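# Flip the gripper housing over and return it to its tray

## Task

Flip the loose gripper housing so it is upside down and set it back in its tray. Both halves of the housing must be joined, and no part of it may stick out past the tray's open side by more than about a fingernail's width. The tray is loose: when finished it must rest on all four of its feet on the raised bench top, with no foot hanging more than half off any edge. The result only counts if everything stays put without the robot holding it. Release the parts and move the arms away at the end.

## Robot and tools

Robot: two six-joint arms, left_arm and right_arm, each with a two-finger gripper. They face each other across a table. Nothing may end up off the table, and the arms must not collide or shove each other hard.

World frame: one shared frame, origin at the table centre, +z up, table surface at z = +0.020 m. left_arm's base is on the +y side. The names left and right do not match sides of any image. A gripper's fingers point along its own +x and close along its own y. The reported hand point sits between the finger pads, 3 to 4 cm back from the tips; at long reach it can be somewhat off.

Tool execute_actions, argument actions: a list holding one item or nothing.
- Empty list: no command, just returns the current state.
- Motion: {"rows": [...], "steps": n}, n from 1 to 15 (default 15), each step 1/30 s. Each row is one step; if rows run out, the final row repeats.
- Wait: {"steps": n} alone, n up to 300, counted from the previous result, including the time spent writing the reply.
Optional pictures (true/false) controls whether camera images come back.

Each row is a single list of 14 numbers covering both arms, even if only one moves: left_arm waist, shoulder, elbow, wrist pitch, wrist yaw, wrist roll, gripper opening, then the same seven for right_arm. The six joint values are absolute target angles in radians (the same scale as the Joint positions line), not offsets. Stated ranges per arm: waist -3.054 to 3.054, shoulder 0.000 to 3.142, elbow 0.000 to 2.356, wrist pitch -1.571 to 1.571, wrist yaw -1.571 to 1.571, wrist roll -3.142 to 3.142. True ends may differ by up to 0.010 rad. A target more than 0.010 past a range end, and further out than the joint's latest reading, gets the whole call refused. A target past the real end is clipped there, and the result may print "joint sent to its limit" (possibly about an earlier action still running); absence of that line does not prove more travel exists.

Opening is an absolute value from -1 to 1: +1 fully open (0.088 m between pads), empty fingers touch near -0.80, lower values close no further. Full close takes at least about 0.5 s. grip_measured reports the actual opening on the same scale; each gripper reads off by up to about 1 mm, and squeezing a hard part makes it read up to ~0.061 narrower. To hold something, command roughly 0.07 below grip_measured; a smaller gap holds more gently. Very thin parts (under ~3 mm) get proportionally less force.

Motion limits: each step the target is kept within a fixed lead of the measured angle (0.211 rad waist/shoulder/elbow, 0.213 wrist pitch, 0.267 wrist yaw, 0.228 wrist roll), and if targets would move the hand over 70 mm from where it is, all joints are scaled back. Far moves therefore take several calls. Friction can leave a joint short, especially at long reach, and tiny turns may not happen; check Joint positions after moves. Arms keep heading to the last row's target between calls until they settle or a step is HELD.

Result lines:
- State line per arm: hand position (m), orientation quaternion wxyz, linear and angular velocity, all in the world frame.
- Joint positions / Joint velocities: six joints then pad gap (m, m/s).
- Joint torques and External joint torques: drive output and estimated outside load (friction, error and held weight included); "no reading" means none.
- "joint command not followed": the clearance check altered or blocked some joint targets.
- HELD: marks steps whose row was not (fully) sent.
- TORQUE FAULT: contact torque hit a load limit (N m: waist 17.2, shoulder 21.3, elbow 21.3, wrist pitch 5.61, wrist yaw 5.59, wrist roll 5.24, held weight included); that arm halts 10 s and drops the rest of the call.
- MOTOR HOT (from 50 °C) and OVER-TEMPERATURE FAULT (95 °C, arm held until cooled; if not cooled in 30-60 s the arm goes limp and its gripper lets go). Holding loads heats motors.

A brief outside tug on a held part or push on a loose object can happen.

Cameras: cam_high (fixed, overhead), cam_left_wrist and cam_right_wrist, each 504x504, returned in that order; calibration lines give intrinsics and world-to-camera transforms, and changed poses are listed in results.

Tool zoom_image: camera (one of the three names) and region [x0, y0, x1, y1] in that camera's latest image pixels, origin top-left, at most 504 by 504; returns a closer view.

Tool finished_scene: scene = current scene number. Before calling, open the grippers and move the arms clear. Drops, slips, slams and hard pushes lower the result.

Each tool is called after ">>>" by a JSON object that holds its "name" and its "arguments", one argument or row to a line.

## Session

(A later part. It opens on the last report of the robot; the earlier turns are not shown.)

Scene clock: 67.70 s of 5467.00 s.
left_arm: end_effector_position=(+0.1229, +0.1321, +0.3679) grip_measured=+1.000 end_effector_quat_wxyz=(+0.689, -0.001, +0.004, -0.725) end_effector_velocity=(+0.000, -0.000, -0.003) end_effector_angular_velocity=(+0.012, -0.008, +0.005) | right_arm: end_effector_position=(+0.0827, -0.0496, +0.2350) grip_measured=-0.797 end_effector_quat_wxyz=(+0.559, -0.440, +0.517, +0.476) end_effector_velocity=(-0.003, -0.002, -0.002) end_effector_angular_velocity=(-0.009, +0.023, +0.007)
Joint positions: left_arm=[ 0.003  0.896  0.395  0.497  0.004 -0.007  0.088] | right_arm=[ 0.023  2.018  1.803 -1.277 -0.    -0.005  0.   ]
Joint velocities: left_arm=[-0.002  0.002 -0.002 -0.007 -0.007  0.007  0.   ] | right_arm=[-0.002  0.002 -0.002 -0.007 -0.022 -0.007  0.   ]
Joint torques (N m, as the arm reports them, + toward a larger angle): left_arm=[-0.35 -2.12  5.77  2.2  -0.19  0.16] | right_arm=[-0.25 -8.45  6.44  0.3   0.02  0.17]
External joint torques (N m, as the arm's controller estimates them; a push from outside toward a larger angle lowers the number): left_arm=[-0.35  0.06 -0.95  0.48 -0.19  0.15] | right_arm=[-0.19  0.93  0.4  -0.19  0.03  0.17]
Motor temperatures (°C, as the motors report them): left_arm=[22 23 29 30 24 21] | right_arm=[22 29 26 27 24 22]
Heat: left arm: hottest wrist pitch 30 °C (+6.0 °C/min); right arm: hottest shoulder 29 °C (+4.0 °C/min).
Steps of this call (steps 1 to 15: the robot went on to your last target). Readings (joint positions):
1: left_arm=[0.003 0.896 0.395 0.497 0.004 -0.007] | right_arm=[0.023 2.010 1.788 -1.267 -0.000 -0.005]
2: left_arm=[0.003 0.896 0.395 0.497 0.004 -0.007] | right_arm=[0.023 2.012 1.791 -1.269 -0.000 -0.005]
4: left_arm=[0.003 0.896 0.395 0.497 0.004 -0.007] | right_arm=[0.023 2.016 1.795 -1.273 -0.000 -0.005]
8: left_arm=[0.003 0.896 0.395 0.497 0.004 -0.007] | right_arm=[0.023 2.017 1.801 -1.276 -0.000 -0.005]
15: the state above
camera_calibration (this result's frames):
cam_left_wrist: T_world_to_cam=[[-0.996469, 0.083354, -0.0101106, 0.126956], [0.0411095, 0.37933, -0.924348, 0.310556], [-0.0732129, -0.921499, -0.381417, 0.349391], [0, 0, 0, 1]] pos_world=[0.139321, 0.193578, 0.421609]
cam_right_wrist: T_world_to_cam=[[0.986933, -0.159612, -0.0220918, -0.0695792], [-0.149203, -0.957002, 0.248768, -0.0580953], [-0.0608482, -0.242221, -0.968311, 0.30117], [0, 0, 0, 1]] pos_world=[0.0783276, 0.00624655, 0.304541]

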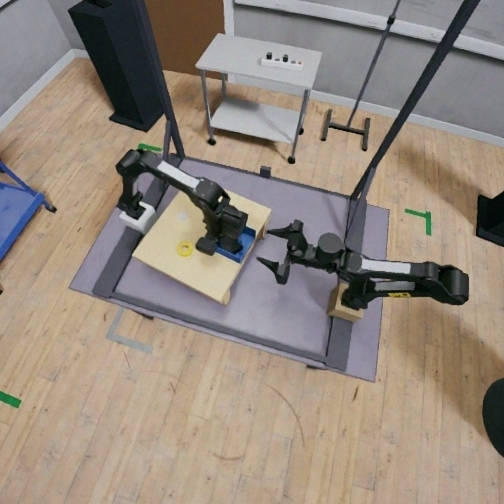

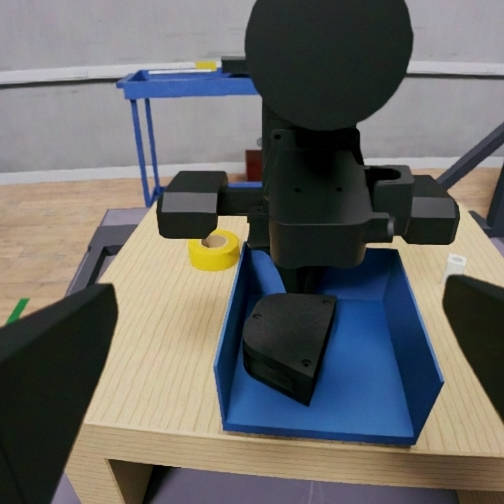

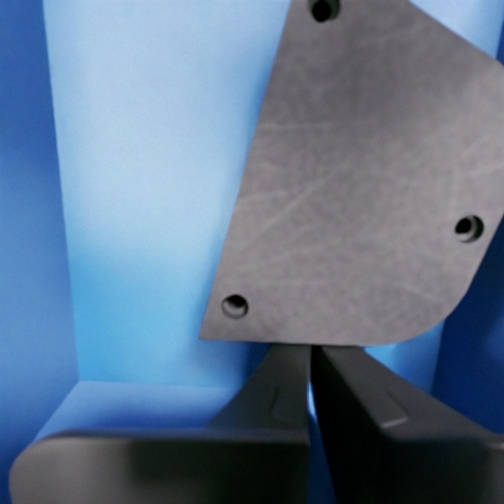

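>>> {"name": "execute_actions", "arguments": {
  "actions": [
    {"rows":[[0,0.9,0.4,0.5,0,0,1,0.02,2.07,1.85,-1.28,0,0,-0.8],[0,0.9,0.4,0.5,0,0,1,0.02,2.07,1.85,-1.28,0,0,-0.8],[0,0.9,0.4,0.5,0,0,1,0.02,2.07,1.85,-1.28,0,0,-0.8],[0,0.9,0.4,0.5,0,0,1,0.02,2.07,1.85,-1.28,0,0,-0.8],[0,0.9,0.4,0.5,0,0,1,0.02,2.1,1.895,-1.28,0,0,-0.8],[0,0.9,0.4,0.5,0,0,1,0.02,2.1,1.895,-1.28,0,0,-0.8],[0,0.9,0.4,0.5,0,0,1,0.02,2.1,1.895,-1.28,0,0,-0.8],[0,0.9,0.4,0.5,0,0,1,0.02,2.1,1.895,-1.28,0,0,-0.8],[0,0.9,0.4,0.5,0,0,1,0.02,2.13,1.94,-1.28,0,0,-0.8],[0,0.9,0.4,0.5,0,0,1,0.02,2.13,1.94,-1.28,0,0,-0.8],[0,0.9,0.4,0.5,0,0,1,0.02,2.13,1.94,-1.28,0,0,-0.8],[0,0.9,0.4,0.5,0,0,1,0.02,2.13,1.94,-1.28,0,0,-0.8],[0,0.9,0.4,0.5,0,0,1,0.02,2.165,1.99,-1.28,0,0,-0.8]]}
  ],
  "pictures": false
}}

>>> {"name": "execute_actions", "arguments": {
  "actions": [
    {"steps":20}
  ]
}}

Scene clock: 75.33 s of 5467.00 s.
left_arm: end_effector_position=(+0.1229, +0.1321, +0.3679) grip_measured=+1.000 end_effector_quat_wxyz=(+0.689, -0.001, +0.004, -0.725) end_effector_velocity=(+0.000, +0.001, -0.001) end_effector_angular_velocity=(+0.002, -0.007, +0.005) | right_arm: end_effector_position=(+0.0880, -0.0181, +0.2349) grip_measured=-0.797 end_effector_quat_wxyz=(+0.570, -0.430, +0.505, +0.485) end_effector_velocity=(+0.013, +0.078, +0.000) end_effector_angular_velocity=(+0.143, -0.019, +0.020)
Joint positions: left_arm=[ 0.003  0.896  0.395  0.497  0.004 -0.007  0.088] | right_arm=[ 0.023  2.117  1.948 -1.28  -0.    -0.005  0.   ]
Joint velocities: left_arm=[-0.002 -0.007 -0.002 -0.007 -0.007  0.007  0.   ] | right_arm=[-0.002  0.222  0.33   0.037 -0.007 -0.022  0.   ]
Joint torques (N m, as the arm reports them, + toward a larger angle): left_arm=[-0.38 -2.08  5.77  2.24 -0.17  0.16] | right_arm=[-0.21 -8.97  6.19  0.44  0.01  0.17]
External joint torques (N m, as the arm's controller estimates them; a push from outside toward a larger angle lowers the number): left_arm=[-0.37  0.18 -1.    0.5  -0.17  0.16] | right_arm=[-0.21  1.04  0.42  0.12  0.02  0.17]
Motor temperatures (°C, as the motors report them): left_arm=[22 23 29 31 24 21] | right_arm=[22 30 26 26 24 22]
Heat: left arm: hottest wrist pitch 31 °C (+6.1 °C/min); right arm: hottest shoulder 30 °C (+4.0 °C/min).
Steps of this call (steps 1 to 15: the robot went on to your last target; steps 16 to 90: nothing new was sent; then 4.13 s passed at rest; steps 91 to 105: all 15 steps of this action). Readings (joint positions):
91: left_arm=[0.003 0.896 0.395 0.497 0.004 -0.007] | right_arm=[0.023 2.022 1.807 -1.281 -0.000 -0.005]
92: left_arm=[0.003 0.896 0.395 0.497 0.004 -0.007] | right_arm=[0.023 2.027 1.816 -1.282 -0.000 -0.005]
94: left_arm=[0.003 0.896 0.395 0.497 0.004 -0.007] | right_arm=[0.023 2.036 1.829 -1.280 -0.000 -0.005]
98: left_arm=[0.003 0.896 0.395 0.497 0.004 -0.007] | right_arm=[0.023 2.063 1.867 -1.280 -0.000 -0.005]
105: the state above

Scene clock: 76.00 s of 5467.00 s.
left_arm: end_effector_position=(+0.1229, +0.1321, +0.3679) grip_measured=+1.000 end_effector_quat_wxyz=(+0.689, -0.001, +0.004, -0.725) end_effector_velocity=(+0.000, +0.000, -0.002) end_effector_angular_velocity=(+0.008, +0.007, +0.005) | right_arm: end_effector_position=(+0.0893, -0.0107, +0.2345) grip_measured=-0.797 end_effector_quat_wxyz=(+0.573, -0.427, +0.502, +0.487) end_effector_velocity=(-0.000, -0.002, -0.002) end_effector_angular_velocity=(-0.011, +0.008, +0.006)
Joint positions: left_arm=[ 0.003  0.896  0.395  0.497  0.004 -0.007  0.088] | right_arm=[ 0.023  2.141  1.983 -1.28  -0.    -0.005  0.   ]
Joint velocities: left_arm=[-0.002 -0.002 -0.002 -0.007 -0.007 -0.007  0.   ] | right_arm=[-0.002  0.002 -0.002 -0.007 -0.007 -0.007  0.   ]
Joint torques (N m, as the arm reports them, + toward a larger angle): left_arm=[-0.47 -2.13  5.61  2.23 -0.15  0.16] | right_arm=[-0.18 -9.12  6.58  0.51  0.01  0.16]
External joint torques (N m, as the arm's controller estimates them; a push from outside toward a larger angle lowers the number): left_arm=[-0.47  0.08 -1.13  0.51 -0.15  0.15] | right_arm=[-0.21  1.14  0.51 -0.07  0.03  0.16]
Motor temperatures (°C, as the motors report them): left_arm=[22 23 30 31 24 21] | right_arm=[22 30 26 26 24 22]
Heat: left arm: hottest wrist pitch 31 °C (+6.0 °C/min); right arm: hottest shoulder 30 °C (+4.0 °C/min).
Steps of this call (steps 1 to 20: the robot went on to your last target). Readings (joint positions):
1: left_arm=[0.003 0.896 0.395 0.497 0.004 -0.007] | right_arm=[0.023 2.124 1.957 -1.280 -0.000 -0.005]
2: left_arm=[0.003 0.896 0.395 0.497 0.004 -0.007] | right_arm=[0.023 2.128 1.964 -1.280 -0.000 -0.005]
4: left_arm=[0.003 0.896 0.395 0.497 0.004 -0.007] | right_arm=[0.023 2.135 1.971 -1.280 -0.000 -0.005]
8: left_arm=[0.003 0.896 0.395 0.497 0.004 -0.007] | right_arm=[0.023 2.139 1.978 -1.280 -0.000 -0.005]
20: the state above
camera_calibration (this result's frames):
cam_left_wrist: T_world_to_cam=[[-0.996469, 0.083354, -0.0101106, 0.126956], [0.0411095, 0.37933, -0.924348, 0.310556], [-0.0732129, -0.921499, -0.381417, 0.349391], [0, 0, 0, 1]] pos_world=[0.139321, 0.193578, 0.421609]
cam_right_wrist: T_world_to_cam=[[0.987129, -0.15844, -0.0217732, -0.0698768], [-0.15119, -0.968886, 0.195965, -0.00732502], [-0.0521444, -0.190151, -0.980369, 0.313195], [0, 0, 0, 1]] pos_world=[0.0842014, 0.0413859, 0.306961]

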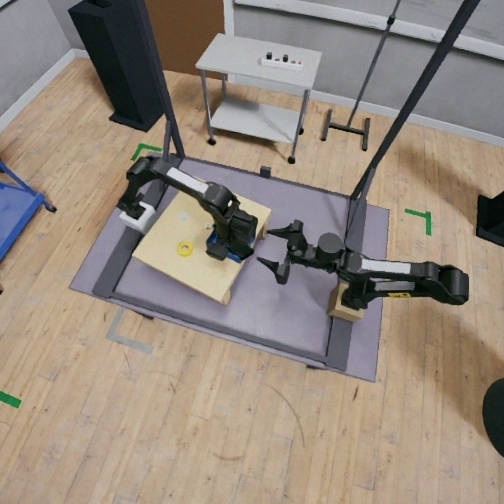

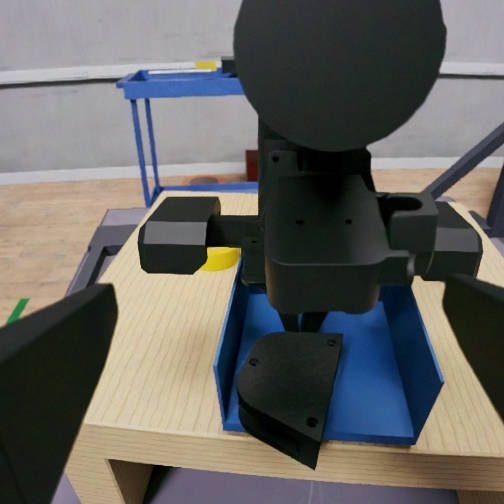

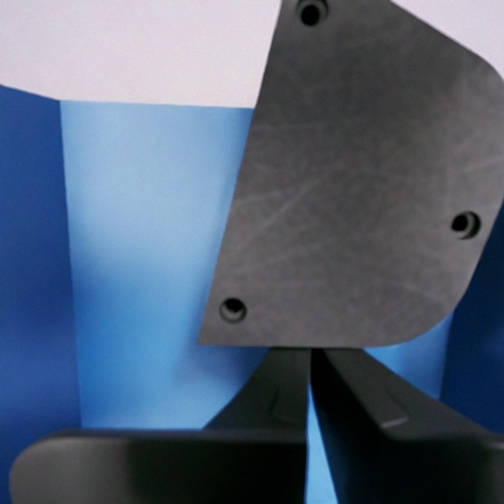

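>>> {"name": "execute_actions", "arguments": {
  "actions": [
    {"rows":[[0,0.9,0.4,0.5,0,0,1,0.02,2.19,2.03,-1.28,0,0,-0.8],[0,0.9,0.4,0.5,0,0,1,0.02,2.19,2.03,-1.28,0,0,-0.8],[0,0.9,0.4,0.5,0,0,1,0.02,2.19,2.03,-1.28,0,0,-0.8],[0,0.9,0.4,0.5,0,0,1,0.02,2.19,2.03,-1.28,0,0,-0.8],[0,0.9,0.4,0.5,0,0,1,0.02,2.215,2.065,-1.28,0,0,-0.8]]}
  ],
  "pictures": false
}}

>>> {"name": "execute_actions", "arguments": {
  "actions": [
    {"steps":15}
  ]
}}

Scene clock: 80.57 s of 5467.00 s.
left_arm: end_effector_position=(+0.1229, +0.1321, +0.3679) grip_measured=+1.000 end_effector_quat_wxyz=(+0.689, -0.001, +0.004, -0.725) end_effector_velocity=(+0.000, +0.000, +0.000) end_effector_angular_velocity=(+0.003, +0.007, +0.005) | right_arm: end_effector_position=(+0.0917, +0.0041, +0.2340) grip_measured=-0.797 end_effector_quat_wxyz=(+0.579, -0.421, +0.495, +0.492) end_effector_velocity=(+0.000, +0.001, +0.004) end_effector_angular_velocity=(-0.001, +0.009, -0.009)
Joint positions: left_arm=[ 0.003  0.896  0.395  0.497  0.004 -0.007  0.088] | right_arm=[ 0.023  2.19   2.055 -1.28  -0.    -0.005  0.   ]
Joint velocities: left_arm=[-0.002 -0.002  0.002 -0.007 -0.007 -0.007  0.   ] | right_arm=[-0.002  0.007  0.027 -0.022 -0.007  0.007  0.   ]
Joint torques (N m, as the arm reports them, + toward a larger angle): left_arm=[-0.41 -2.16  5.82  2.21 -0.17  0.18] | right_arm=[-0.17 -9.39  6.7   0.64  0.    0.18]
External joint torques (N m, as the arm's controller estimates them; a push from outside toward a larger angle lowers the number): left_arm=[-0.4   0.07 -0.95  0.47 -0.17  0.17] | right_arm=[-0.17  1.29  0.56  0.03  0.01  0.18]
Motor temperatures (°C, as the motors report them): left_arm=[22 23 30 31 24 21] | right_arm=[22 30 27 26 24 22]
Heat: left arm: hottest wrist pitch 31 °C (+6.0 °C/min); right arm: hottest shoulder 30 °C (+4.0 °C/min).
Steps of this call (steps 1 to 15: the robot went on to your last target; steps 16 to 90: nothing new was sent; then 1.07 s passed at rest; steps 91 to 105: all 15 steps of this action). Readings (joint positions):
91: left_arm=[0.003 0.896 0.395 0.497 0.004 -0.007] | right_arm=[0.023 2.144 1.987 -1.282 -0.000 -0.005]
92: left_arm=[0.003 0.896 0.395 0.497 0.004 -0.007] | right_arm=[0.023 2.149 1.996 -1.282 -0.000 -0.005]
94: left_arm=[0.003 0.896 0.395 0.497 0.004 -0.007] | right_arm=[0.023 2.157 2.009 -1.280 -0.000 -0.005]
98: left_arm=[0.003 0.896 0.395 0.497 0.004 -0.007] | right_arm=[0.023 2.178 2.041 -1.280 -0.000 -0.005]
105: the state above

Scene clock: 81.07 s of 5467.00 s.
left_arm: end_effector_position=(+0.1229, +0.1321, +0.3679) grip_measured=+1.000 end_effector_quat_wxyz=(+0.689, -0.001, +0.004, -0.725) end_effector_velocity=(+0.000, +0.000, +0.003) end_effector_angular_velocity=(-0.011, +0.022, +0.005) | right_arm: end_effector_position=(+0.0918, +0.0047, +0.2344) grip_measured=-0.797 end_effector_quat_wxyz=(+0.579, -0.421, +0.494, +0.493) end_effector_velocity=(-0.003, -0.002, +0.000) end_effector_angular_velocity=(-0.004, +0.019, +0.023)
Joint positions: left_arm=[ 0.003  0.896  0.395  0.497  0.004 -0.007  0.088] | right_arm=[ 0.023  2.191  2.058 -1.28  -0.    -0.005  0.   ]
Joint velocities: left_arm=[-0.002 -0.002  0.002  0.007 -0.007 -0.022  0.   ] | right_arm=[-0.002 -0.002 -0.002 -0.007 -0.022 -0.022  0.   ]
Joint torques (N m, as the arm reports them, + toward a larger angle): left_arm=[-0.38 -2.19  5.79  2.27 -0.19  0.19] | right_arm=[-0.25 -9.39  6.56  0.64  0.02  0.17]
External joint torques (N m, as the arm's controller estimates them; a push from outside toward a larger angle lowers the number): left_arm=[-0.39  0.05 -1.01  0.52 -0.19  0.18] | right_arm=[-0.26  1.25  0.43  0.02  0.03  0.17]
Motor temperatures (°C, as the motors report them): left_arm=[22 23 30 31 24 21] | right_arm=[22 30 27 26 24 22]
Heat: left arm: hottest wrist pitch 31 °C (+6.1 °C/min); right arm: hottest shoulder 30 °C (+3.0 °C/min).
Steps of this call (steps 1 to 15: the robot went on to your last target). Readings (joint positions):
1: left_arm=[0.003 0.896 0.395 0.497 0.004 -0.007] | right_arm=[0.023 2.190 2.055 -1.280 -0.000 -0.005]
2: left_arm=[0.003 0.896 0.395 0.497 0.004 -0.007] | right_arm=[0.023 2.190 2.056 -1.280 -0.000 -0.005]
4: left_arm=[0.003 0.896 0.395 0.497 0.004 -0.007] | right_arm=[0.023 2.190 2.057 -1.280 -0.000 -0.005]
8: left_arm=[0.003 0.896 0.395 0.497 0.004 -0.007] | right_arm=[0.023 2.191 2.058 -1.280 -0.000 -0.005]
15: the state above
All arms were judged still, so your last target was given up. Only a new action makes them travel on or press farther. Fingers that are still opening or closing keep moving.
camera_calibration (this result's frames):
cam_left_wrist: T_world_to_cam=[[-0.996469, 0.083354, -0.0101106, 0.126956], [0.0411095, 0.37933, -0.924348, 0.310556], [-0.0732129, -0.921499, -0.381417, 0.349391], [0, 0, 0, 1]] pos_world=[0.139321, 0.193578, 0.421609]
cam_right_wrist: T_world_to_cam=[[0.987219, -0.157901, -0.0216033, -0.0700317], [-0.151952, -0.973445, 0.171218, 0.013956], [-0.0480652, -0.165746, -0.984996, 0.316736], [0, 0, 0, 1]] pos_world=[0.0864812, 0.0550251, 0.308081]

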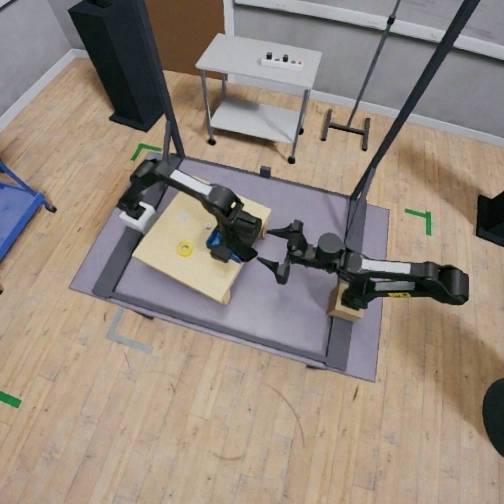

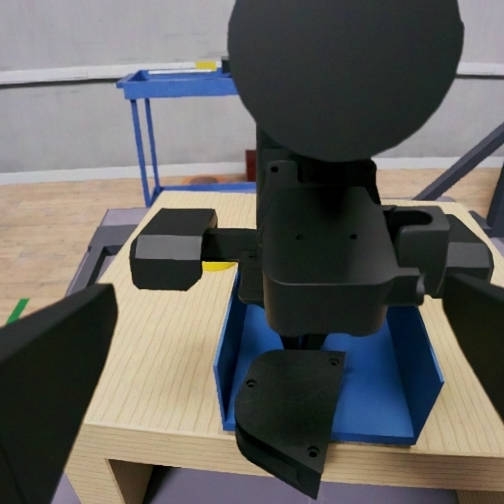

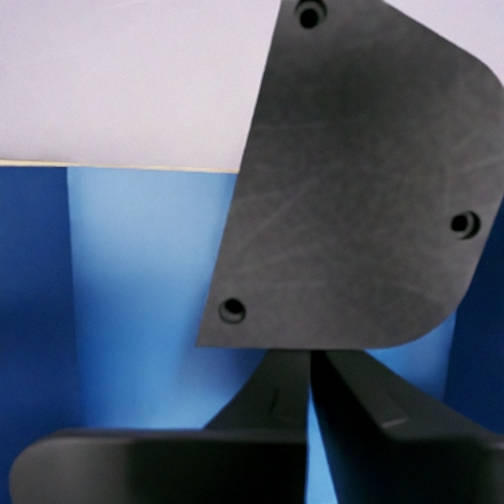

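>>> {"name": "execute_actions", "arguments": {
  "actions": [
    {"rows":[[-0.9,0.9,0.7,0.5,-1.5,1.57,1,0.02,1.9,1.95,-1.3,0,0,-0.8]]}
  ],
  "pictures": false
}}

>>> {"name": "execute_actions", "arguments": {
  "actions": [
    {"steps":45}
  ],
  "pictures": false
}}

>>> {"name": "execute_actions", "arguments": {
  "actions": [
    {"rows":[[-0.9,2.26,0.71,1.55,-1.5,1.57,1,0.02,1.8,1.95,-1.0,0,0,-0.8]]}
  ],
  "pictures": false
}}

>>> {"name": "execute_actions", "arguments": {
  "actions": [
    {"steps":70}
  ]
}}

Scene clock: 97.20 s of 5467.00 s.
left_arm: end_effector_position=(+0.0554, +0.1634, +0.4884) grip_measured=+1.000 end_effector_quat_wxyz=(+0.746, +0.095, -0.215, -0.623) end_effector_velocity=(-0.137, +0.137, -0.041) end_effector_angular_velocity=(+0.451, -0.976, +0.553) | right_arm: end_effector_position=(+0.0853, -0.0344, +0.3297) grip_measured=-0.797 end_effector_quat_wxyz=(+0.623, -0.373, +0.438, +0.529) end_effector_velocity=(-0.006, -0.023, -0.044) end_effector_angular_velocity=(-0.154, +0.044, +0.012)
Joint positions: left_arm=[-0.587  0.9    0.678  0.501 -0.751  0.625  0.088] | right_arm=[ 0.023  1.898  1.969 -1.297 -0.    -0.005  0.   ]
Joint velocities: left_arm=[-1.355 -0.002  0.017 -0.007 -1.692  1.399  0.   ] | right_arm=[-0.002 -0.007 -0.144 -0.022 -0.022 -0.007  0.   ]
Joint torques (N m, as the arm reports them, + toward a larger angle): left_arm=[-0.56 -2.61  6.48  1.61 -0.15  0.14] | right_arm=[-0.21 -9.27  4.78  0.77  0.    0.17]
External joint torques (N m, as the arm's controller estimates them; a push from outside toward a larger angle lowers the number): left_arm=[-0.6  -0.52 -0.06  0.18 -0.2   0.16] | right_arm=[-0.23 -0.81 -1.46 -0.09  0.02  0.17]
Motor temperatures (°C, as the motors report them): left_arm=[22 23 30 32 24 21] | right_arm=[22 32 27 26 24 22]
Heat: left arm: hottest wrist pitch 32 °C (+5.0 °C/min); right arm: hottest shoulder 32 °C (+4.0 °C/min).
Steps of this call (steps 1 to 90: nothing new was sent; then 12.63 s passed at rest; steps 91 to 105: all 15 steps of this action). Readings (joint positions):
91: left_arm=[-0.012 0.896 0.406 0.493 -0.032 0.017] | right_arm=[0.023 2.178 2.049 -1.275 -0.000 -0.005]
92: left_arm=[-0.045 0.900 0.425 0.489 -0.076 0.054] | right_arm=[0.023 2.156 2.026 -1.280 -0.000 -0.005]
94: left_arm=[-0.113 0.904 0.481 0.492 -0.154 0.123] | right_arm=[0.023 2.100 1.990 -1.297 -0.000 -0.005]
98: left_arm=[-0.267 0.904 0.608 0.498 -0.353 0.289] | right_arm=[0.023 1.972 1.975 -1.297 -0.000 -0.005]
105: the state above

Scene clock: 98.70 s of 5467.00 s.
left_arm: end_effector_position=(+0.0771, +0.2196, +0.4641) grip_measured=+1.000 end_effector_quat_wxyz=(+0.704, +0.516, -0.298, -0.386) end_effector_velocity=(-0.000, +0.000, +0.000) end_effector_angular_velocity=(-0.004, +0.003, -0.010) | right_arm: end_effector_position=(+0.0850, -0.0363, +0.3262) grip_measured=-0.797 end_effector_quat_wxyz=(+0.620, -0.377, +0.442, +0.527) end_effector_velocity=(-0.003, -0.002, -0.000) end_effector_angular_velocity=(-0.003, +0.024, -0.002)
Joint positions: left_arm=[-0.897  0.9    0.687  0.501 -1.496  1.563  0.088] | right_arm=[ 0.023  1.898  1.958 -1.299 -0.    -0.005  0.   ]
Joint velocities: left_arm=[-0.002 -0.007 -0.002 -0.007  0.007 -0.007  0.   ] | right_arm=[-0.002 -0.002 -0.002 -0.007 -0.022  0.007  0.   ]
Joint torques (N m, as the arm reports them, + toward a larger angle): left_arm=[-0.31 -2.13  6.05  1.21 -0.07  0.12] | right_arm=[-0.21 -9.81  5.08  0.88  0.01  0.17]
External joint torques (N m, as the arm's controller estimates them; a push from outside toward a larger angle lowers the number): left_arm=[-0.31 -0.37 -0.21  0.13 -0.17  0.18] | right_arm=[-0.27 -1.12 -1.1  -0.04  0.02  0.17]
Motor temperatures (°C, as the motors report them): left_arm=[22 23 30 32 24 21] | right_arm=[22 33 27 26 24 22]
Heat: left arm: hottest wrist pitch 32 °C (+4.0 °C/min); right arm: hottest shoulder 33 °C (+5.0 °C/min).
Steps of this call (steps 1 to 45: the robot went on to your last target). Readings (joint positions):
1: left_arm=[-0.632 0.900 0.678 0.501 -0.809 0.673] | right_arm=[0.023 1.898 1.964 -1.297 -0.000 -0.005]
2: left_arm=[-0.677 0.900 0.679 0.501 -0.865 0.721] | right_arm=[0.023 1.898 1.960 -1.299 -0.000 -0.005]
4: left_arm=[-0.765 0.900 0.682 0.501 -0.978 0.817] | right_arm=[0.023 1.898 1.958 -1.299 -0.000 -0.005]
8: left_arm=[-0.856 0.900 0.685 0.501 -1.205 1.010] | right_arm=[0.023 1.898 1.958 -1.299 -0.000 -0.005]
45: the state above
All arms were judged still, so your last target was given up. Only a new action makes them travel on or press farther. Fingers that are still opening or closing keep moving.

Scene clock: 99.20 s of 5467.00 s.
left_arm: end_effector_position=(-0.0137, +0.1545, +0.3754) grip_measured=+1.000 end_effector_quat_wxyz=(+0.717, +0.500, -0.288, -0.390) end_effector_velocity=(-0.133, -0.094, -0.271) end_effector_angular_velocity=(+0.011, -0.010, +0.004) | right_arm: end_effector_position=(+0.0915, +0.0030, +0.3939) grip_measured=-0.797 end_effector_quat_wxyz=(+0.692, -0.272, +0.318, +0.588) end_effector_velocity=(+0.003, +0.004, +0.007) end_effector_angular_velocity=(+0.041, -0.008, -0.013)
Joint positions: left_arm=[-0.898  1.545  0.706  1.174 -1.502  1.566  0.088] | right_arm=[ 0.023  1.805  1.951 -1.01  -0.    -0.005  0.   ]
Joint velocities: left_arm=[-0.002  1.336  0.002  1.311 -0.007 -0.007  0.   ] | right_arm=[-0.002 -0.007 -0.002  0.037  0.007  0.007  0.   ]
Joint torques (N m, as the arm reports them, + toward a larger angle): left_arm=[-0.35 -5.19  4.4   1.49  0.14  0.09] | right_arm=[ -0.21 -10.19   5.91   1.81   0.01   0.19]
External joint torques (N m, as the arm's controller estimates them; a push from outside toward a larger angle lowers the number): left_arm=[-0.34 -0.06 -0.78  0.45  0.03  0.14] | right_arm=[-0.18 -1.74 -0.67  0.34  0.01  0.18]
Motor temperatures (°C, as the motors report them): left_arm=[22 23 30 32 24 21] | right_arm=[22 33 27 26 24 22]
Heat: left arm: hottest wrist pitch 32 °C (+4.0 °C/min); right arm: hottest shoulder 33 °C (+5.0 °C/min).
Steps of this call (steps 1 to 15: all 15 steps of this action). Readings (joint positions):
1: left_arm=[-0.897 0.921 0.687 0.532 -1.502 1.565] | right_arm=[0.023 1.892 1.956 -1.280 -0.000 -0.005]
2: left_arm=[-0.897 0.955 0.693 0.585 -1.506 1.565] | right_arm=[0.023 1.885 1.951 -1.228 -0.000 -0.005]
4: left_arm=[-0.897 1.046 0.706 0.675 -1.502 1.565] | right_arm=[0.023 1.869 1.951 -1.134 -0.000 -0.005]
8: left_arm=[-0.898 1.233 0.706 0.855 -1.502 1.565] | right_arm=[0.023 1.822 1.951 -1.047 -0.000 -0.005]
15: the state above

Scene clock: 101.53 s of 5467.00 s.
left_arm: end_effector_position=(-0.0423, +0.1340, +0.1895) grip_measured=+1.000 end_effector_quat_wxyz=(+0.619, +0.616, -0.343, -0.345) end_effector_velocity=(+0.001, +0.001, -0.002) end_effector_angular_velocity=(-0.004, +0.009, +0.005) | right_arm: end_effector_position=(+0.0918, +0.0044, +0.3951) grip_measured=-0.797 end_effector_quat_wxyz=(+0.694, -0.270, +0.315, +0.589) end_effector_velocity=(-0.002, +0.001, +0.001) end_effector_angular_velocity=(+0.009, +0.010, +0.018)
Joint positions: left_arm=[-0.898  2.253  0.707  1.547 -1.502  1.566  0.088] | right_arm=[ 0.023  1.805  1.951 -1.001 -0.    -0.005  0.   ]
Joint velocities: left_arm=[-0.002  0.002 -0.002 -0.007 -0.007 -0.022  0.   ] | right_arm=[-0.002 -0.002 -0.002  0.007 -0.022 -0.007  0.   ]
Joint torques (N m, as the arm reports them, + toward a larger angle): left_arm=[-0.28 -7.06  1.86  1.64 -0.03  0.07] | right_arm=[ -0.22 -10.14   6.29   1.67   0.01   0.2 ]
External joint torques (N m, as the arm's controller estimates them; a push from outside toward a larger angle lowers the number): left_arm=[-0.32  0.09 -0.71  0.48  0.06  0.13] | right_arm=[-0.23 -1.78 -0.28  0.22  0.02  0.19]
Motor temperatures (°C, as the motors report them): left_arm=[22 24 30 32 24 21] | right_arm=[22 33 27 26 24 22]
Heat: left arm: hottest wrist pitch 32 °C (+4.0 °C/min); right arm: hottest shoulder 33 °C (+5.1 °C/min).
Steps of this call (steps 1 to 45: the robot went on to your last target; steps 46 to 70: nothing new was sent). Readings (joint positions):
1: left_arm=[-0.898 1.590 0.706 1.220 -1.502 1.566] | right_arm=[0.023 1.805 1.951 -1.008 -0.000 -0.005]
2: left_arm=[-0.898 1.635 0.706 1.265 -1.502 1.566] | right_arm=[0.023 1.805 1.951 -1.007 -0.000 -0.005]
4: left_arm=[-0.898 1.724 0.706 1.356 -1.502 1.566] | right_arm=[0.023 1.805 1.951 -1.003 -0.000 -0.005]
8: left_arm=[-0.898 1.900 0.706 1.480 -1.502 1.566] | right_arm=[0.023 1.805 1.951 -1.003 -0.000 -0.005]
70: the state above
All arms were judged still, so your last target was given up. Only a new action makes them travel on or press farther. Fingers that are still opening or closing keep moving.
camera_calibration (this result's frames):
cam_left_wrist: T_world_to_cam=[[-0.00684342, 0.0328082, -0.999438, 0.196412], [0.589639, 0.807355, 0.0224653, -0.061876], [0.807638, -0.589154, -0.0248701, 0.196128], [0, 0, 0, 1]] pos_world=[-0.120572, 0.159061, 0.20257]
cam_right_wrist: T_world_to_cam=[[0.988928, -0.147673, -0.0146147, -0.069521], [-0.142279, -0.915577, -0.376133, 0.201238], [0.0421639, 0.374048, -0.92645, 0.441179], [0, 0, 0, 1]] pos_world=[0.0787812, 0.00895999, 0.483407]

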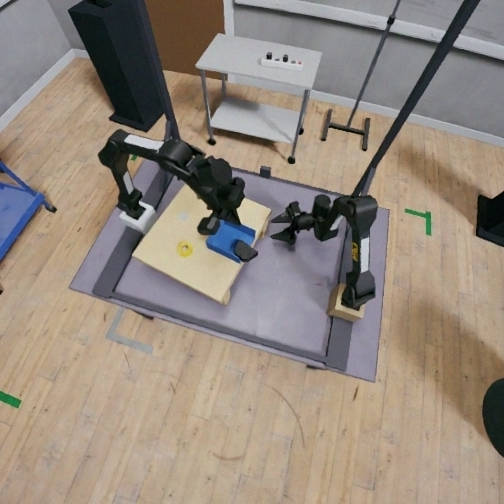

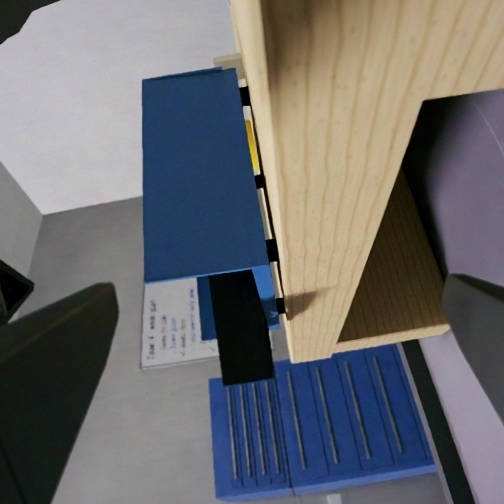

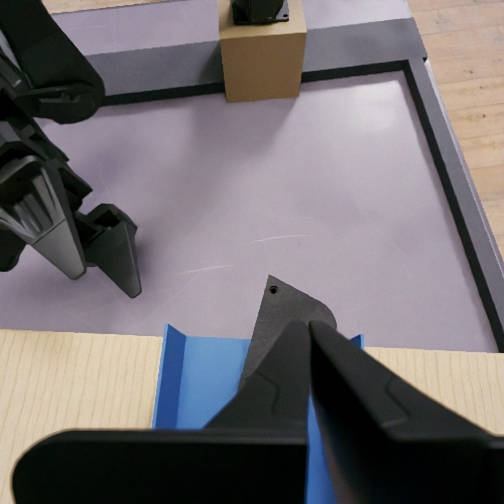

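>>> {"name": "execute_actions", "arguments": {
  "actions": [
    {"rows":[[-0.9,2.19,0.64,1.55,-1.56,-1.57,1,0.12,1.8,1.95,-1.15,0,0,-0.8]]}
  ],
  "pictures": false
}}

>>> {"name": "execute_actions", "arguments": {
  "actions": [
    {"steps":70}
  ],
  "pictures": false
}}

>>> {"name": "execute_actions", "arguments": {
  "actions": [
    {"rows":[[-0.68,2.19,0.64,1.55,-1.56,-1.57,1,0.12,1.8,1.95,-1.15,0,0,-0.8]]}
  ],
  "pictures": false
}}

>>> {"name": "execute_actions", "arguments": {
  "actions": [
    {"steps":15}
  ]
}}

Scene clock: 109.07 s of 5467.00 s.
left_arm: end_effector_position=(-0.0253, +0.1460, +0.1963) grip_measured=+1.000 end_effector_quat_wxyz=(+0.803, +0.374, -0.196, -0.421) end_effector_velocity=(+0.002, +0.003, -0.000) end_effector_angular_velocity=(-0.815, +1.176, +0.005) | right_arm: end_effector_position=(+0.0479, -0.0155, +0.3768) grip_measured=-0.797 end_effector_quat_wxyz=(+0.643, -0.327, +0.349, +0.598) end_effector_velocity=(-0.000, -0.002, -0.001) end_effector_angular_velocity=(-0.007, +0.003, +0.008)
Joint positions: left_arm=[-0.898  2.203  0.646  1.547 -1.555  0.864  0.088] | right_arm=[ 0.116  1.805  1.952 -1.145  0.001 -0.004  0.   ]
Joint velocities: left_arm=[-0.002 -0.007 -0.012 -0.007 -0.007 -1.443  0.   ] | right_arm=[-0.002 -0.002 -0.002 -0.007 -0.007 -0.007  0.   ]
Joint torques (N m, as the arm reports them, + toward a larger angle): left_arm=[-0.35 -8.99  1.01  1.5  -0.31 -0.24] | right_arm=[  0.3  -10.13   5.79   1.15  -0.04   0.16]
External joint torques (N m, as the arm's controller estimates them; a push from outside toward a larger angle lowers the number): left_arm=[-0.32 -2.28 -1.46  0.41 -0.22 -0.19] | right_arm=[ 0.3  -1.92 -0.62 -0.12 -0.03  0.16]
Motor temperatures (°C, as the motors report them): left_arm=[22 24 29 32 24 21] | right_arm=[22 34 28 27 24 22]
Heat: left arm: hottest wrist pitch 32 °C (+4.0 °C/min); right arm: hottest shoulder 34 °C (+6.0 °C/min).
Steps of this call (steps 1 to 90: nothing new was sent; then 4.03 s passed at rest; steps 91 to 105: all 15 steps of this action). Readings (joint positions):
91: left_arm=[-0.898 2.250 0.701 1.547 -1.504 1.537] | right_arm=[0.026 1.805 1.951 -1.013 0.001 -0.004]
92: left_arm=[-0.898 2.243 0.691 1.547 -1.514 1.488] | right_arm=[0.038 1.805 1.952 -1.047 0.003 -0.004]
94: left_arm=[-0.898 2.227 0.669 1.547 -1.535 1.393] | right_arm=[0.073 1.805 1.952 -1.094 0.003 -0.004]
98: left_arm=[-0.898 2.209 0.653 1.547 -1.548 1.200] | right_arm=[0.114 1.805 1.952 -1.129 0.001 -0.004]
105: the state above

Scene clock: 111.40 s of 5467.00 s.
left_arm: end_effector_position=(-0.0249, +0.1463, +0.1965) grip_measured=+1.000 end_effector_quat_wxyz=(+0.632, -0.621, +0.325, -0.330) end_effector_velocity=(-0.001, -0.000, +0.000) end_effector_angular_velocity=(+0.006, -0.008, -0.010) | right_arm: end_effector_position=(+0.0473, -0.0160, +0.3764) grip_measured=-0.797 end_effector_quat_wxyz=(+0.642, -0.329, +0.350, +0.598) end_effector_velocity=(-0.000, -0.005, -0.002) end_effector_angular_velocity=(-0.022, -0.004, +0.020)
Joint positions: left_arm=[-0.898  2.201  0.645  1.547 -1.556 -1.563  0.088] | right_arm=[ 0.117  1.805  1.952 -1.148  0.001 -0.004  0.   ]
Joint velocities: left_arm=[-0.002 -0.007 -0.002 -0.022  0.007 -0.007  0.   ] | right_arm=[-0.002 -0.002 -0.002 -0.022 -0.007 -0.022  0.   ]
Joint torques (N m, as the arm reports them, + toward a larger angle): left_arm=[-0.37 -8.95  0.99  1.43 -0.3  -0.19] | right_arm=[ 0.31 -9.97  5.91  1.17 -0.03  0.16]
External joint torques (N m, as the arm's controller estimates them; a push from outside toward a larger angle lowers the number): left_arm=[-0.36 -2.28 -1.4   0.43 -0.21 -0.25] | right_arm=[ 0.3  -1.81 -0.43 -0.09 -0.02  0.15]
Motor temperatures (°C, as the motors report them): left_arm=[22 25 29 31 24 21] | right_arm=[22 34 28 27 24 22]
Heat: left arm: hottest wrist pitch 31 °C (+2.0 °C/min); right arm: hottest shoulder 34 °C (+7.0 °C/min).
Steps of this call (steps 1 to 70: the robot went on to your last target). Readings (joint positions):
1: left_arm=[-0.898 2.202 0.646 1.547 -1.555 0.816] | right_arm=[0.116 1.805 1.952 -1.145 0.001 -0.004]
2: left_arm=[-0.898 2.202 0.646 1.547 -1.555 0.768] | right_arm=[0.116 1.805 1.952 -1.145 0.001 -0.004]
4: left_arm=[-0.898 2.202 0.646 1.547 -1.556 0.672] | right_arm=[0.116 1.805 1.952 -1.147 0.001 -0.004]
8: left_arm=[-0.898 2.202 0.645 1.547 -1.556 0.479] | right_arm=[0.117 1.805 1.952 -1.147 0.001 -0.004]
70: the state above

Scene clock: 111.90 s of 5467.00 s.
left_arm: end_effector_position=(+0.0423, +0.1188, +0.1967) grip_measured=+1.000 end_effector_quat_wxyz=(+0.663, -0.652, +0.257, -0.262) end_effector_velocity=(+0.013, -0.000, -0.003) end_effector_angular_velocity=(+0.004, -0.003, +0.054) | right_arm: end_effector_position=(+0.0473, -0.0160, +0.3764) grip_measured=-0.797 end_effector_quat_wxyz=(+0.642, -0.329, +0.350, +0.598) end_effector_velocity=(-0.000, -0.002, -0.001) end_effector_angular_velocity=(-0.007, +0.011, -0.005)
Joint positions: left_arm=[-0.687  2.2    0.645  1.547 -1.557 -1.563  0.088] | right_arm=[ 0.117  1.805  1.952 -1.148  0.001 -0.004  0.   ]
Joint velocities: left_arm=[ 0.032  0.002 -0.002 -0.022 -0.022 -0.022  0.   ] | right_arm=[-0.002 -0.002 -0.002 -0.007 -0.007  0.007  0.   ]
Joint torques (N m, as the arm reports them, + toward a larger angle): left_arm=[ 0.19 -8.72  1.09  1.44 -0.23 -0.13] | right_arm=[  0.3  -10.04   5.89   1.19  -0.03   0.16]
External joint torques (N m, as the arm's controller estimates them; a push from outside toward a larger angle lowers the number): left_arm=[ 0.22 -2.12 -1.26  0.45 -0.13 -0.19] | right_arm=[ 0.3  -1.9  -0.44 -0.07 -0.02  0.15]
Motor temperatures (°C, as the motors report them): left_arm=[22 25 29 31 24 21] | right_arm=[22 34 28 27 24 22]
Heat: left arm: hottest wrist pitch 31 °C (+2.0 °C/min); right arm: hottest shoulder 34 °C (+7.1 °C/min).
Steps of this call (steps 1 to 15: all 15 steps of this action). Readings (joint positions):
1: left_arm=[-0.888 2.201 0.645 1.547 -1.556 -1.563] | right_arm=[0.117 1.805 1.952 -1.148 0.001 -0.004]
2: left_arm=[-0.854 2.201 0.645 1.547 -1.556 -1.563] | right_arm=[0.117 1.805 1.952 -1.148 0.001 -0.004]
4: left_arm=[-0.770 2.200 0.645 1.547 -1.556 -1.563] | right_arm=[0.117 1.805 1.952 -1.148 0.001 -0.004]
8: left_arm=[-0.700 2.200 0.645 1.547 -1.557 -1.563] | right_arm=[0.117 1.805 1.952 -1.148 0.001 -0.004]
15: the state above

Scene clock: 112.40 s of 5467.00 s.
left_arm: end_effector_position=(+0.0436, +0.1185, +0.1967) grip_measured=+1.000 end_effector_quat_wxyz=(+0.664, -0.653, +0.256, -0.260) end_effector_velocity=(-0.001, -0.000, -0.002) end_effector_angular_velocity=(+0.014, -0.013, -0.010) | right_arm: end_effector_position=(+0.0473, -0.0160, +0.3764) grip_measured=-0.797 end_effector_quat_wxyz=(+0.642, -0.329, +0.350, +0.598) end_effector_velocity=(-0.000, -0.002, -0.001) end_effector_angular_velocity=(-0.007, +0.003, +0.008)
Joint positions: left_arm=[-0.683  2.2    0.645  1.547 -1.557 -1.563  0.088] | right_arm=[ 0.117  1.805  1.952 -1.148  0.001 -0.004  0.   ]
Joint velocities: left_arm=[-0.002  0.002 -0.002 -0.007  0.007  0.007  0.   ] | right_arm=[-0.002 -0.002 -0.002 -0.007 -0.007 -0.007  0.   ]
Joint torques (N m, as the arm reports them, + toward a larger angle): left_arm=[ 0.31 -8.75  1.03  1.44 -0.21 -0.12] | right_arm=[  0.28 -10.     5.92   1.19  -0.04   0.16]
External joint torques (N m, as the arm's controller estimates them; a push from outside toward a larger angle lowers the number): left_arm=[ 0.34 -2.15 -1.33  0.45 -0.12 -0.18] | right_arm=[ 0.28 -1.83 -0.44 -0.07 -0.03  0.15]
Motor temperatures (°C, as the motors report them): left_arm=[22 25 29 31 24 21] | right_arm=[22 34 28 27 24 22]
Heat: left arm: hottest wrist pitch 31 °C (+2.0 °C/min); right arm: hottest shoulder 34 °C (+7.0 °C/min).
Steps of this call (steps 1 to 15: the robot went on to your last target). Readings (joint positions):
1: left_arm=[-0.686 2.200 0.645 1.547 -1.557 -1.563] | right_arm=[0.117 1.805 1.952 -1.148 0.001 -0.004]
2: left_arm=[-0.685 2.200 0.645 1.547 -1.557 -1.563] | right_arm=[0.117 1.805 1.952 -1.148 0.001 -0.004]
4: left_arm=[-0.684 2.200 0.645 1.547 -1.557 -1.563] | right_arm=[0.117 1.805 1.952 -1.148 0.001 -0.004]
8: left_arm=[-0.684 2.200 0.645 1.547 -1.557 -1.563] | right_arm=[0.117 1.805 1.952 -1.148 0.001 -0.004]
15: the state above
All arms were judged still, so your last target was given up. Only a new action makes them travel on or press farther. Fingers that are still opening or closing keep moving.
camera_calibration (this result's frames):
cam_left_wrist: T_world_to_cam=[[-0.0456817, -0.00306552, 0.998951, -0.182385], [-0.905246, -0.422737, -0.0426939, 0.12352], [0.422425, -0.906247, 0.0165363, 0.164082], [0, 0, 0, 1]] pos_world=[0.0341723, 0.200356, 0.184754]
cam_right_wrist: T_world_to_cam=[[0.998224, -0.0574129, -0.0159005, -0.0273684], [-0.0595482, -0.969445, -0.23797, 0.112399], [-0.00175216, 0.238494, -0.971142, 0.450101], [0, 0, 0, 1]] pos_world=[0.0348016, 0.0000470832, 0.463424]

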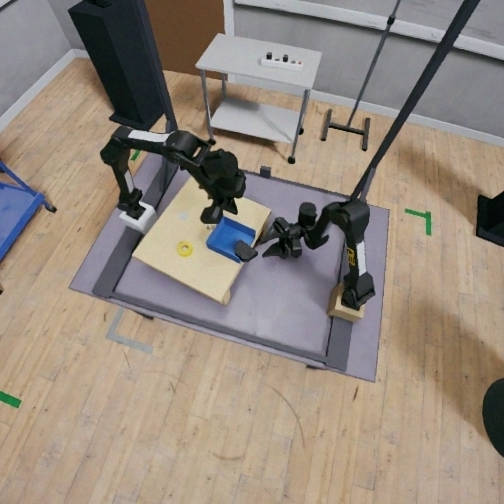

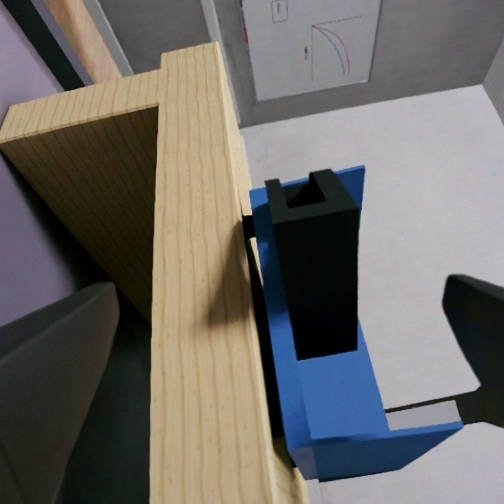

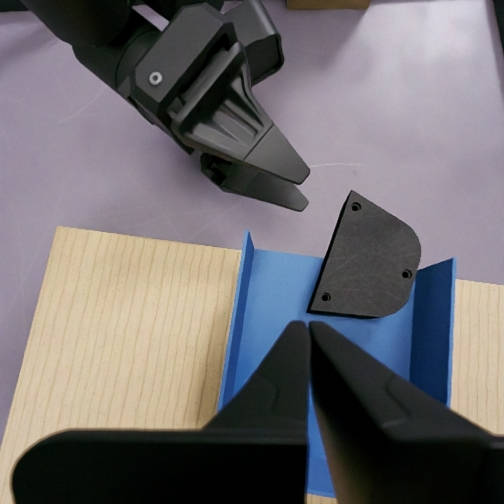

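>>> {"name": "execute_actions", "arguments": {
  "actions": [
    {"rows":[[-0.68,2.15,0.725,1.445,-1.56,-1.57,1,0.12,1.8,1.95,-1.15,0,0,-0.8]]}
  ],
  "pictures": false
}}

>>> {"name": "execute_actions", "arguments": {
  "actions": [
    {"rows":[[-0.56,2.15,0.725,1.445,-1.56,-1.57,1,0.12,1.8,1.95,-1.15,0,0,-0.8]]}
  ],
  "pictures": false
}}

>>> {"name": "execute_actions", "arguments": {
  "actions": [
    {"steps":10}
  ]
}}

Scene clock: 117.93 s of 5467.00 s.
left_arm: end_effector_position=(+0.0322, +0.1053, +0.2118) grip_measured=+1.000 end_effector_quat_wxyz=(+0.660, -0.658, +0.256, -0.257) end_effector_velocity=(-0.004, -0.003, +0.001) end_effector_angular_velocity=(-0.011, +0.010, -0.010) | right_arm: end_effector_position=(+0.0473, -0.0160, +0.3764) grip_measured=-0.797 end_effector_quat_wxyz=(+0.642, -0.329, +0.350, +0.598) end_effector_velocity=(+0.004, +0.000, +0.001) end_effector_angular_velocity=(+0.007, -0.011, -0.005)
Joint positions: left_arm=[-0.682  2.162  0.715  1.45  -1.56  -1.564  0.088] | right_arm=[ 0.117  1.805  1.952 -1.148  0.001 -0.004  0.   ]
Joint velocities: left_arm=[-0.002 -0.002  0.012 -0.022  0.007 -0.022  0.   ] | right_arm=[-0.007 -0.002 -0.002  0.007  0.007 -0.007  0.   ]
Joint torques (N m, as the arm reports them, + toward a larger angle): left_arm=[ 0.23 -9.16  2.56  0.97 -0.15 -0.1 ] | right_arm=[  0.28 -10.02   5.88   1.18  -0.03   0.17]
External joint torques (N m, as the arm's controller estimates them; a push from outside toward a larger angle lowers the number): left_arm=[ 0.22 -2.25 -0.29 -0.02 -0.06 -0.16] | right_arm=[ 0.39 -1.85 -0.5  -0.1  -0.04  0.16]
Motor temperatures (°C, as the motors report them): left_arm=[22 25 28 31 24 21] | right_arm=[22 35 28 27 24 22]
Heat: left arm: hottest wrist pitch 31 °C (+2.0 °C/min); right arm: hottest shoulder 35 °C (+7.1 °C/min).
Steps of this call (steps 1 to 90: nothing new was sent; then 2.03 s passed at rest; steps 91 to 105: all 15 steps of this action). Readings (joint positions):
91: left_arm=[-0.683 2.197 0.650 1.535 -1.559 -1.564] | right_arm=[0.117 1.805 1.952 -1.148 0.001 -0.004]
92: left_arm=[-0.682 2.192 0.660 1.512 -1.560 -1.564] | right_arm=[0.117 1.805 1.952 -1.148 0.001 -0.004]
94: left_arm=[-0.682 2.180 0.685 1.487 -1.560 -1.564] | right_arm=[0.117 1.805 1.952 -1.148 0.001 -0.004]
98: left_arm=[-0.682 2.163 0.711 1.462 -1.560 -1.564] | right_arm=[0.117 1.805 1.952 -1.148 0.001 -0.004]
105: the state above

Scene clock: 118.43 s of 5467.00 s.
left_arm: end_effector_position=(+0.0725, +0.0946, +0.2122) grip_measured=+1.000 end_effector_quat_wxyz=(+0.673, -0.672, +0.218, -0.218) end_effector_velocity=(+0.006, +0.001, -0.000) end_effector_angular_velocity=(-0.004, +0.003, +0.034) | right_arm: end_effector_position=(+0.0473, -0.0160, +0.3764) grip_measured=-0.797 end_effector_quat_wxyz=(+0.642, -0.329, +0.350, +0.598) end_effector_velocity=(-0.002, -0.002, -0.001) end_effector_angular_velocity=(-0.007, +0.011, +0.000)
Joint positions: left_arm=[-0.565  2.161  0.719  1.448 -1.56  -1.564  0.088] | right_arm=[ 0.117  1.805  1.952 -1.148  0.001 -0.004  0.   ]
Joint velocities: left_arm=[ 0.012 -0.002  0.002 -0.022 -0.022 -0.022  0.   ] | right_arm=[ 0.002 -0.002 -0.002 -0.007 -0.007  0.007  0.   ]
Joint torques (N m, as the arm reports them, + toward a larger angle): left_arm=[ 0.3  -9.29  2.58  1.   -0.15 -0.1 ] | right_arm=[  0.27 -10.     5.93   1.18  -0.04   0.18]
External joint torques (N m, as the arm's controller estimates them; a push from outside toward a larger angle lowers the number): left_arm=[ 0.34 -2.31 -0.37  0.   -0.06 -0.16] | right_arm=[ 0.23 -1.83 -0.44 -0.08 -0.03  0.17]
Motor temperatures (°C, as the motors report them): left_arm=[22 25 28 31 24 21] | right_arm=[22 35 28 27 24 22]
Heat: left arm: hottest wrist pitch 31 °C (+1.0 °C/min); right arm: hottest shoulder 35 °C (+7.1 °C/min).
Steps of this call (steps 1 to 15: all 15 steps of this action). Readings (joint positions):
1: left_arm=[-0.677 2.162 0.716 1.449 -1.560 -1.564] | right_arm=[0.117 1.805 1.952 -1.148 0.001 -0.004]
2: left_arm=[-0.658 2.162 0.718 1.449 -1.560 -1.564] | right_arm=[0.117 1.805 1.952 -1.148 0.001 -0.004]
4: left_arm=[-0.611 2.161 0.719 1.448 -1.560 -1.564] | right_arm=[0.117 1.805 1.952 -1.148 0.001 -0.004]
8: left_arm=[-0.571 2.161 0.719 1.448 -1.560 -1.564] | right_arm=[0.117 1.805 1.952 -1.148 0.001 -0.004]
15: the state above

Scene clock: 118.77 s of 5467.00 s.
left_arm: end_effector_position=(+0.0732, +0.0945, +0.2122) grip_measured=+1.000 end_effector_quat_wxyz=(+0.673, -0.672, +0.217, -0.218) end_effector_velocity=(+0.001, +0.002, +0.000) end_effector_angular_velocity=(-0.008, +0.006, +0.005) | right_arm: end_effector_position=(+0.0473, -0.0160, +0.3764) grip_measured=-0.797 end_effector_quat_wxyz=(+0.642, -0.329, +0.350, +0.598) end_effector_velocity=(-0.000, -0.004, -0.004) end_effector_angular_velocity=(-0.026, +0.012, -0.005)
Joint positions: left_arm=[-0.563  2.161  0.719  1.448 -1.56  -1.564  0.088] | right_arm=[ 0.117  1.805  1.952 -1.148  0.001 -0.004  0.   ]
Joint velocities: left_arm=[-0.002 -0.002 -0.007  0.007 -0.007 -0.007  0.   ] | right_arm=[-0.002  0.002 -0.002 -0.022 -0.007  0.007  0.   ]
Joint torques (N m, as the arm reports them, + toward a larger angle): left_arm=[ 0.26 -9.18  2.54  1.01 -0.11 -0.11] | right_arm=[ 0.29 -9.95  5.96  1.19 -0.04  0.16]
External joint torques (N m, as the arm's controller estimates them; a push from outside toward a larger angle lowers the number): left_arm=[ 0.25 -2.22 -0.36  0.01 -0.02 -0.17] | right_arm=[ 0.29 -1.86 -0.36 -0.07 -0.03  0.15]
Motor temperatures (°C, as the motors report them): left_arm=[22 26 28 31 24 21] | right_arm=[22 35 28 27 24 22]
Heat: left arm: hottest wrist pitch 31 °C (+1.0 °C/min); right arm: hottest shoulder 35 °C (+7.1 °C/min).
Steps of this call (steps 1 to 10: the robot went on to your last target). Readings (joint positions):
1: left_arm=[-0.565 2.161 0.719 1.448 -1.560 -1.564] | right_arm=[0.117 1.805 1.952 -1.148 0.001 -0.004]
2: left_arm=[-0.564 2.161 0.719 1.448 -1.560 -1.564] | right_arm=[0.117 1.805 1.952 -1.148 0.001 -0.004]
4: left_arm=[-0.564 2.161 0.719 1.448 -1.560 -1.564] | right_arm=[0.117 1.805 1.952 -1.148 0.001 -0.004]
8: left_arm=[-0.563 2.161 0.719 1.448 -1.560 -1.564] | right_arm=[0.117 1.805 1.952 -1.148 0.001 -0.004]
10: the state above
camera_calibration (this result's frames):
cam_left_wrist: T_world_to_cam=[[-0.036629, 0.00322171, 0.999324, -0.197968], [-0.847131, -0.530573, -0.02934, 0.14397], [0.530119, -0.847633, 0.0221635, 0.115001], [0, 0, 0, 1]] pos_world=[0.0537463, 0.174503, 0.19951]
cam_right_wrist: T_world_to_cam=[[0.998224, -0.0574129, -0.0159005, -0.0273684], [-0.0595482, -0.969445, -0.23797, 0.112399], [-0.00175216, 0.238494, -0.971142, 0.450101], [0, 0, 0, 1]] pos_world=[0.0348016, 0.0000470832, 0.463424]

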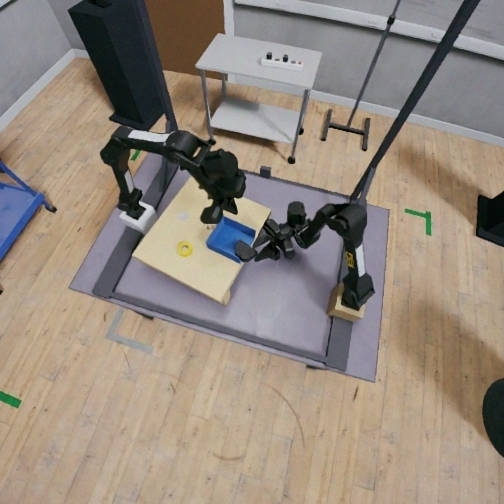

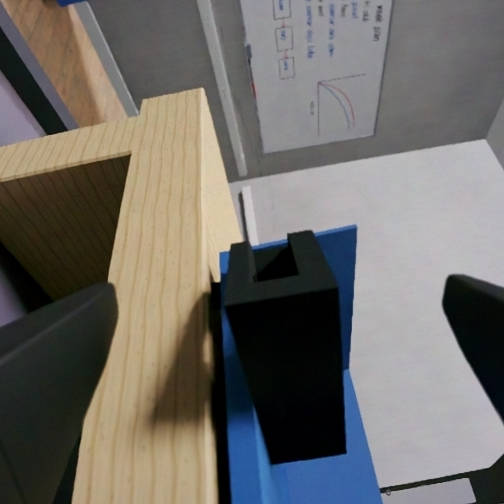

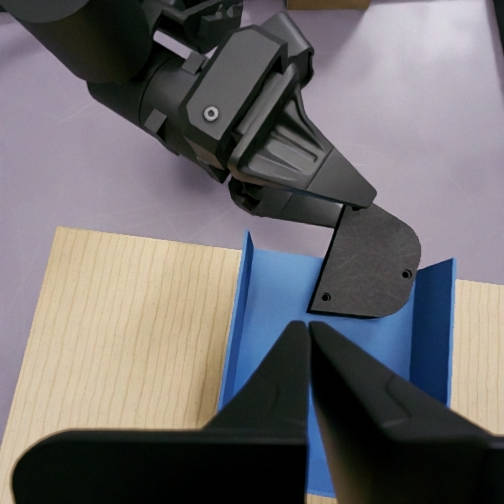

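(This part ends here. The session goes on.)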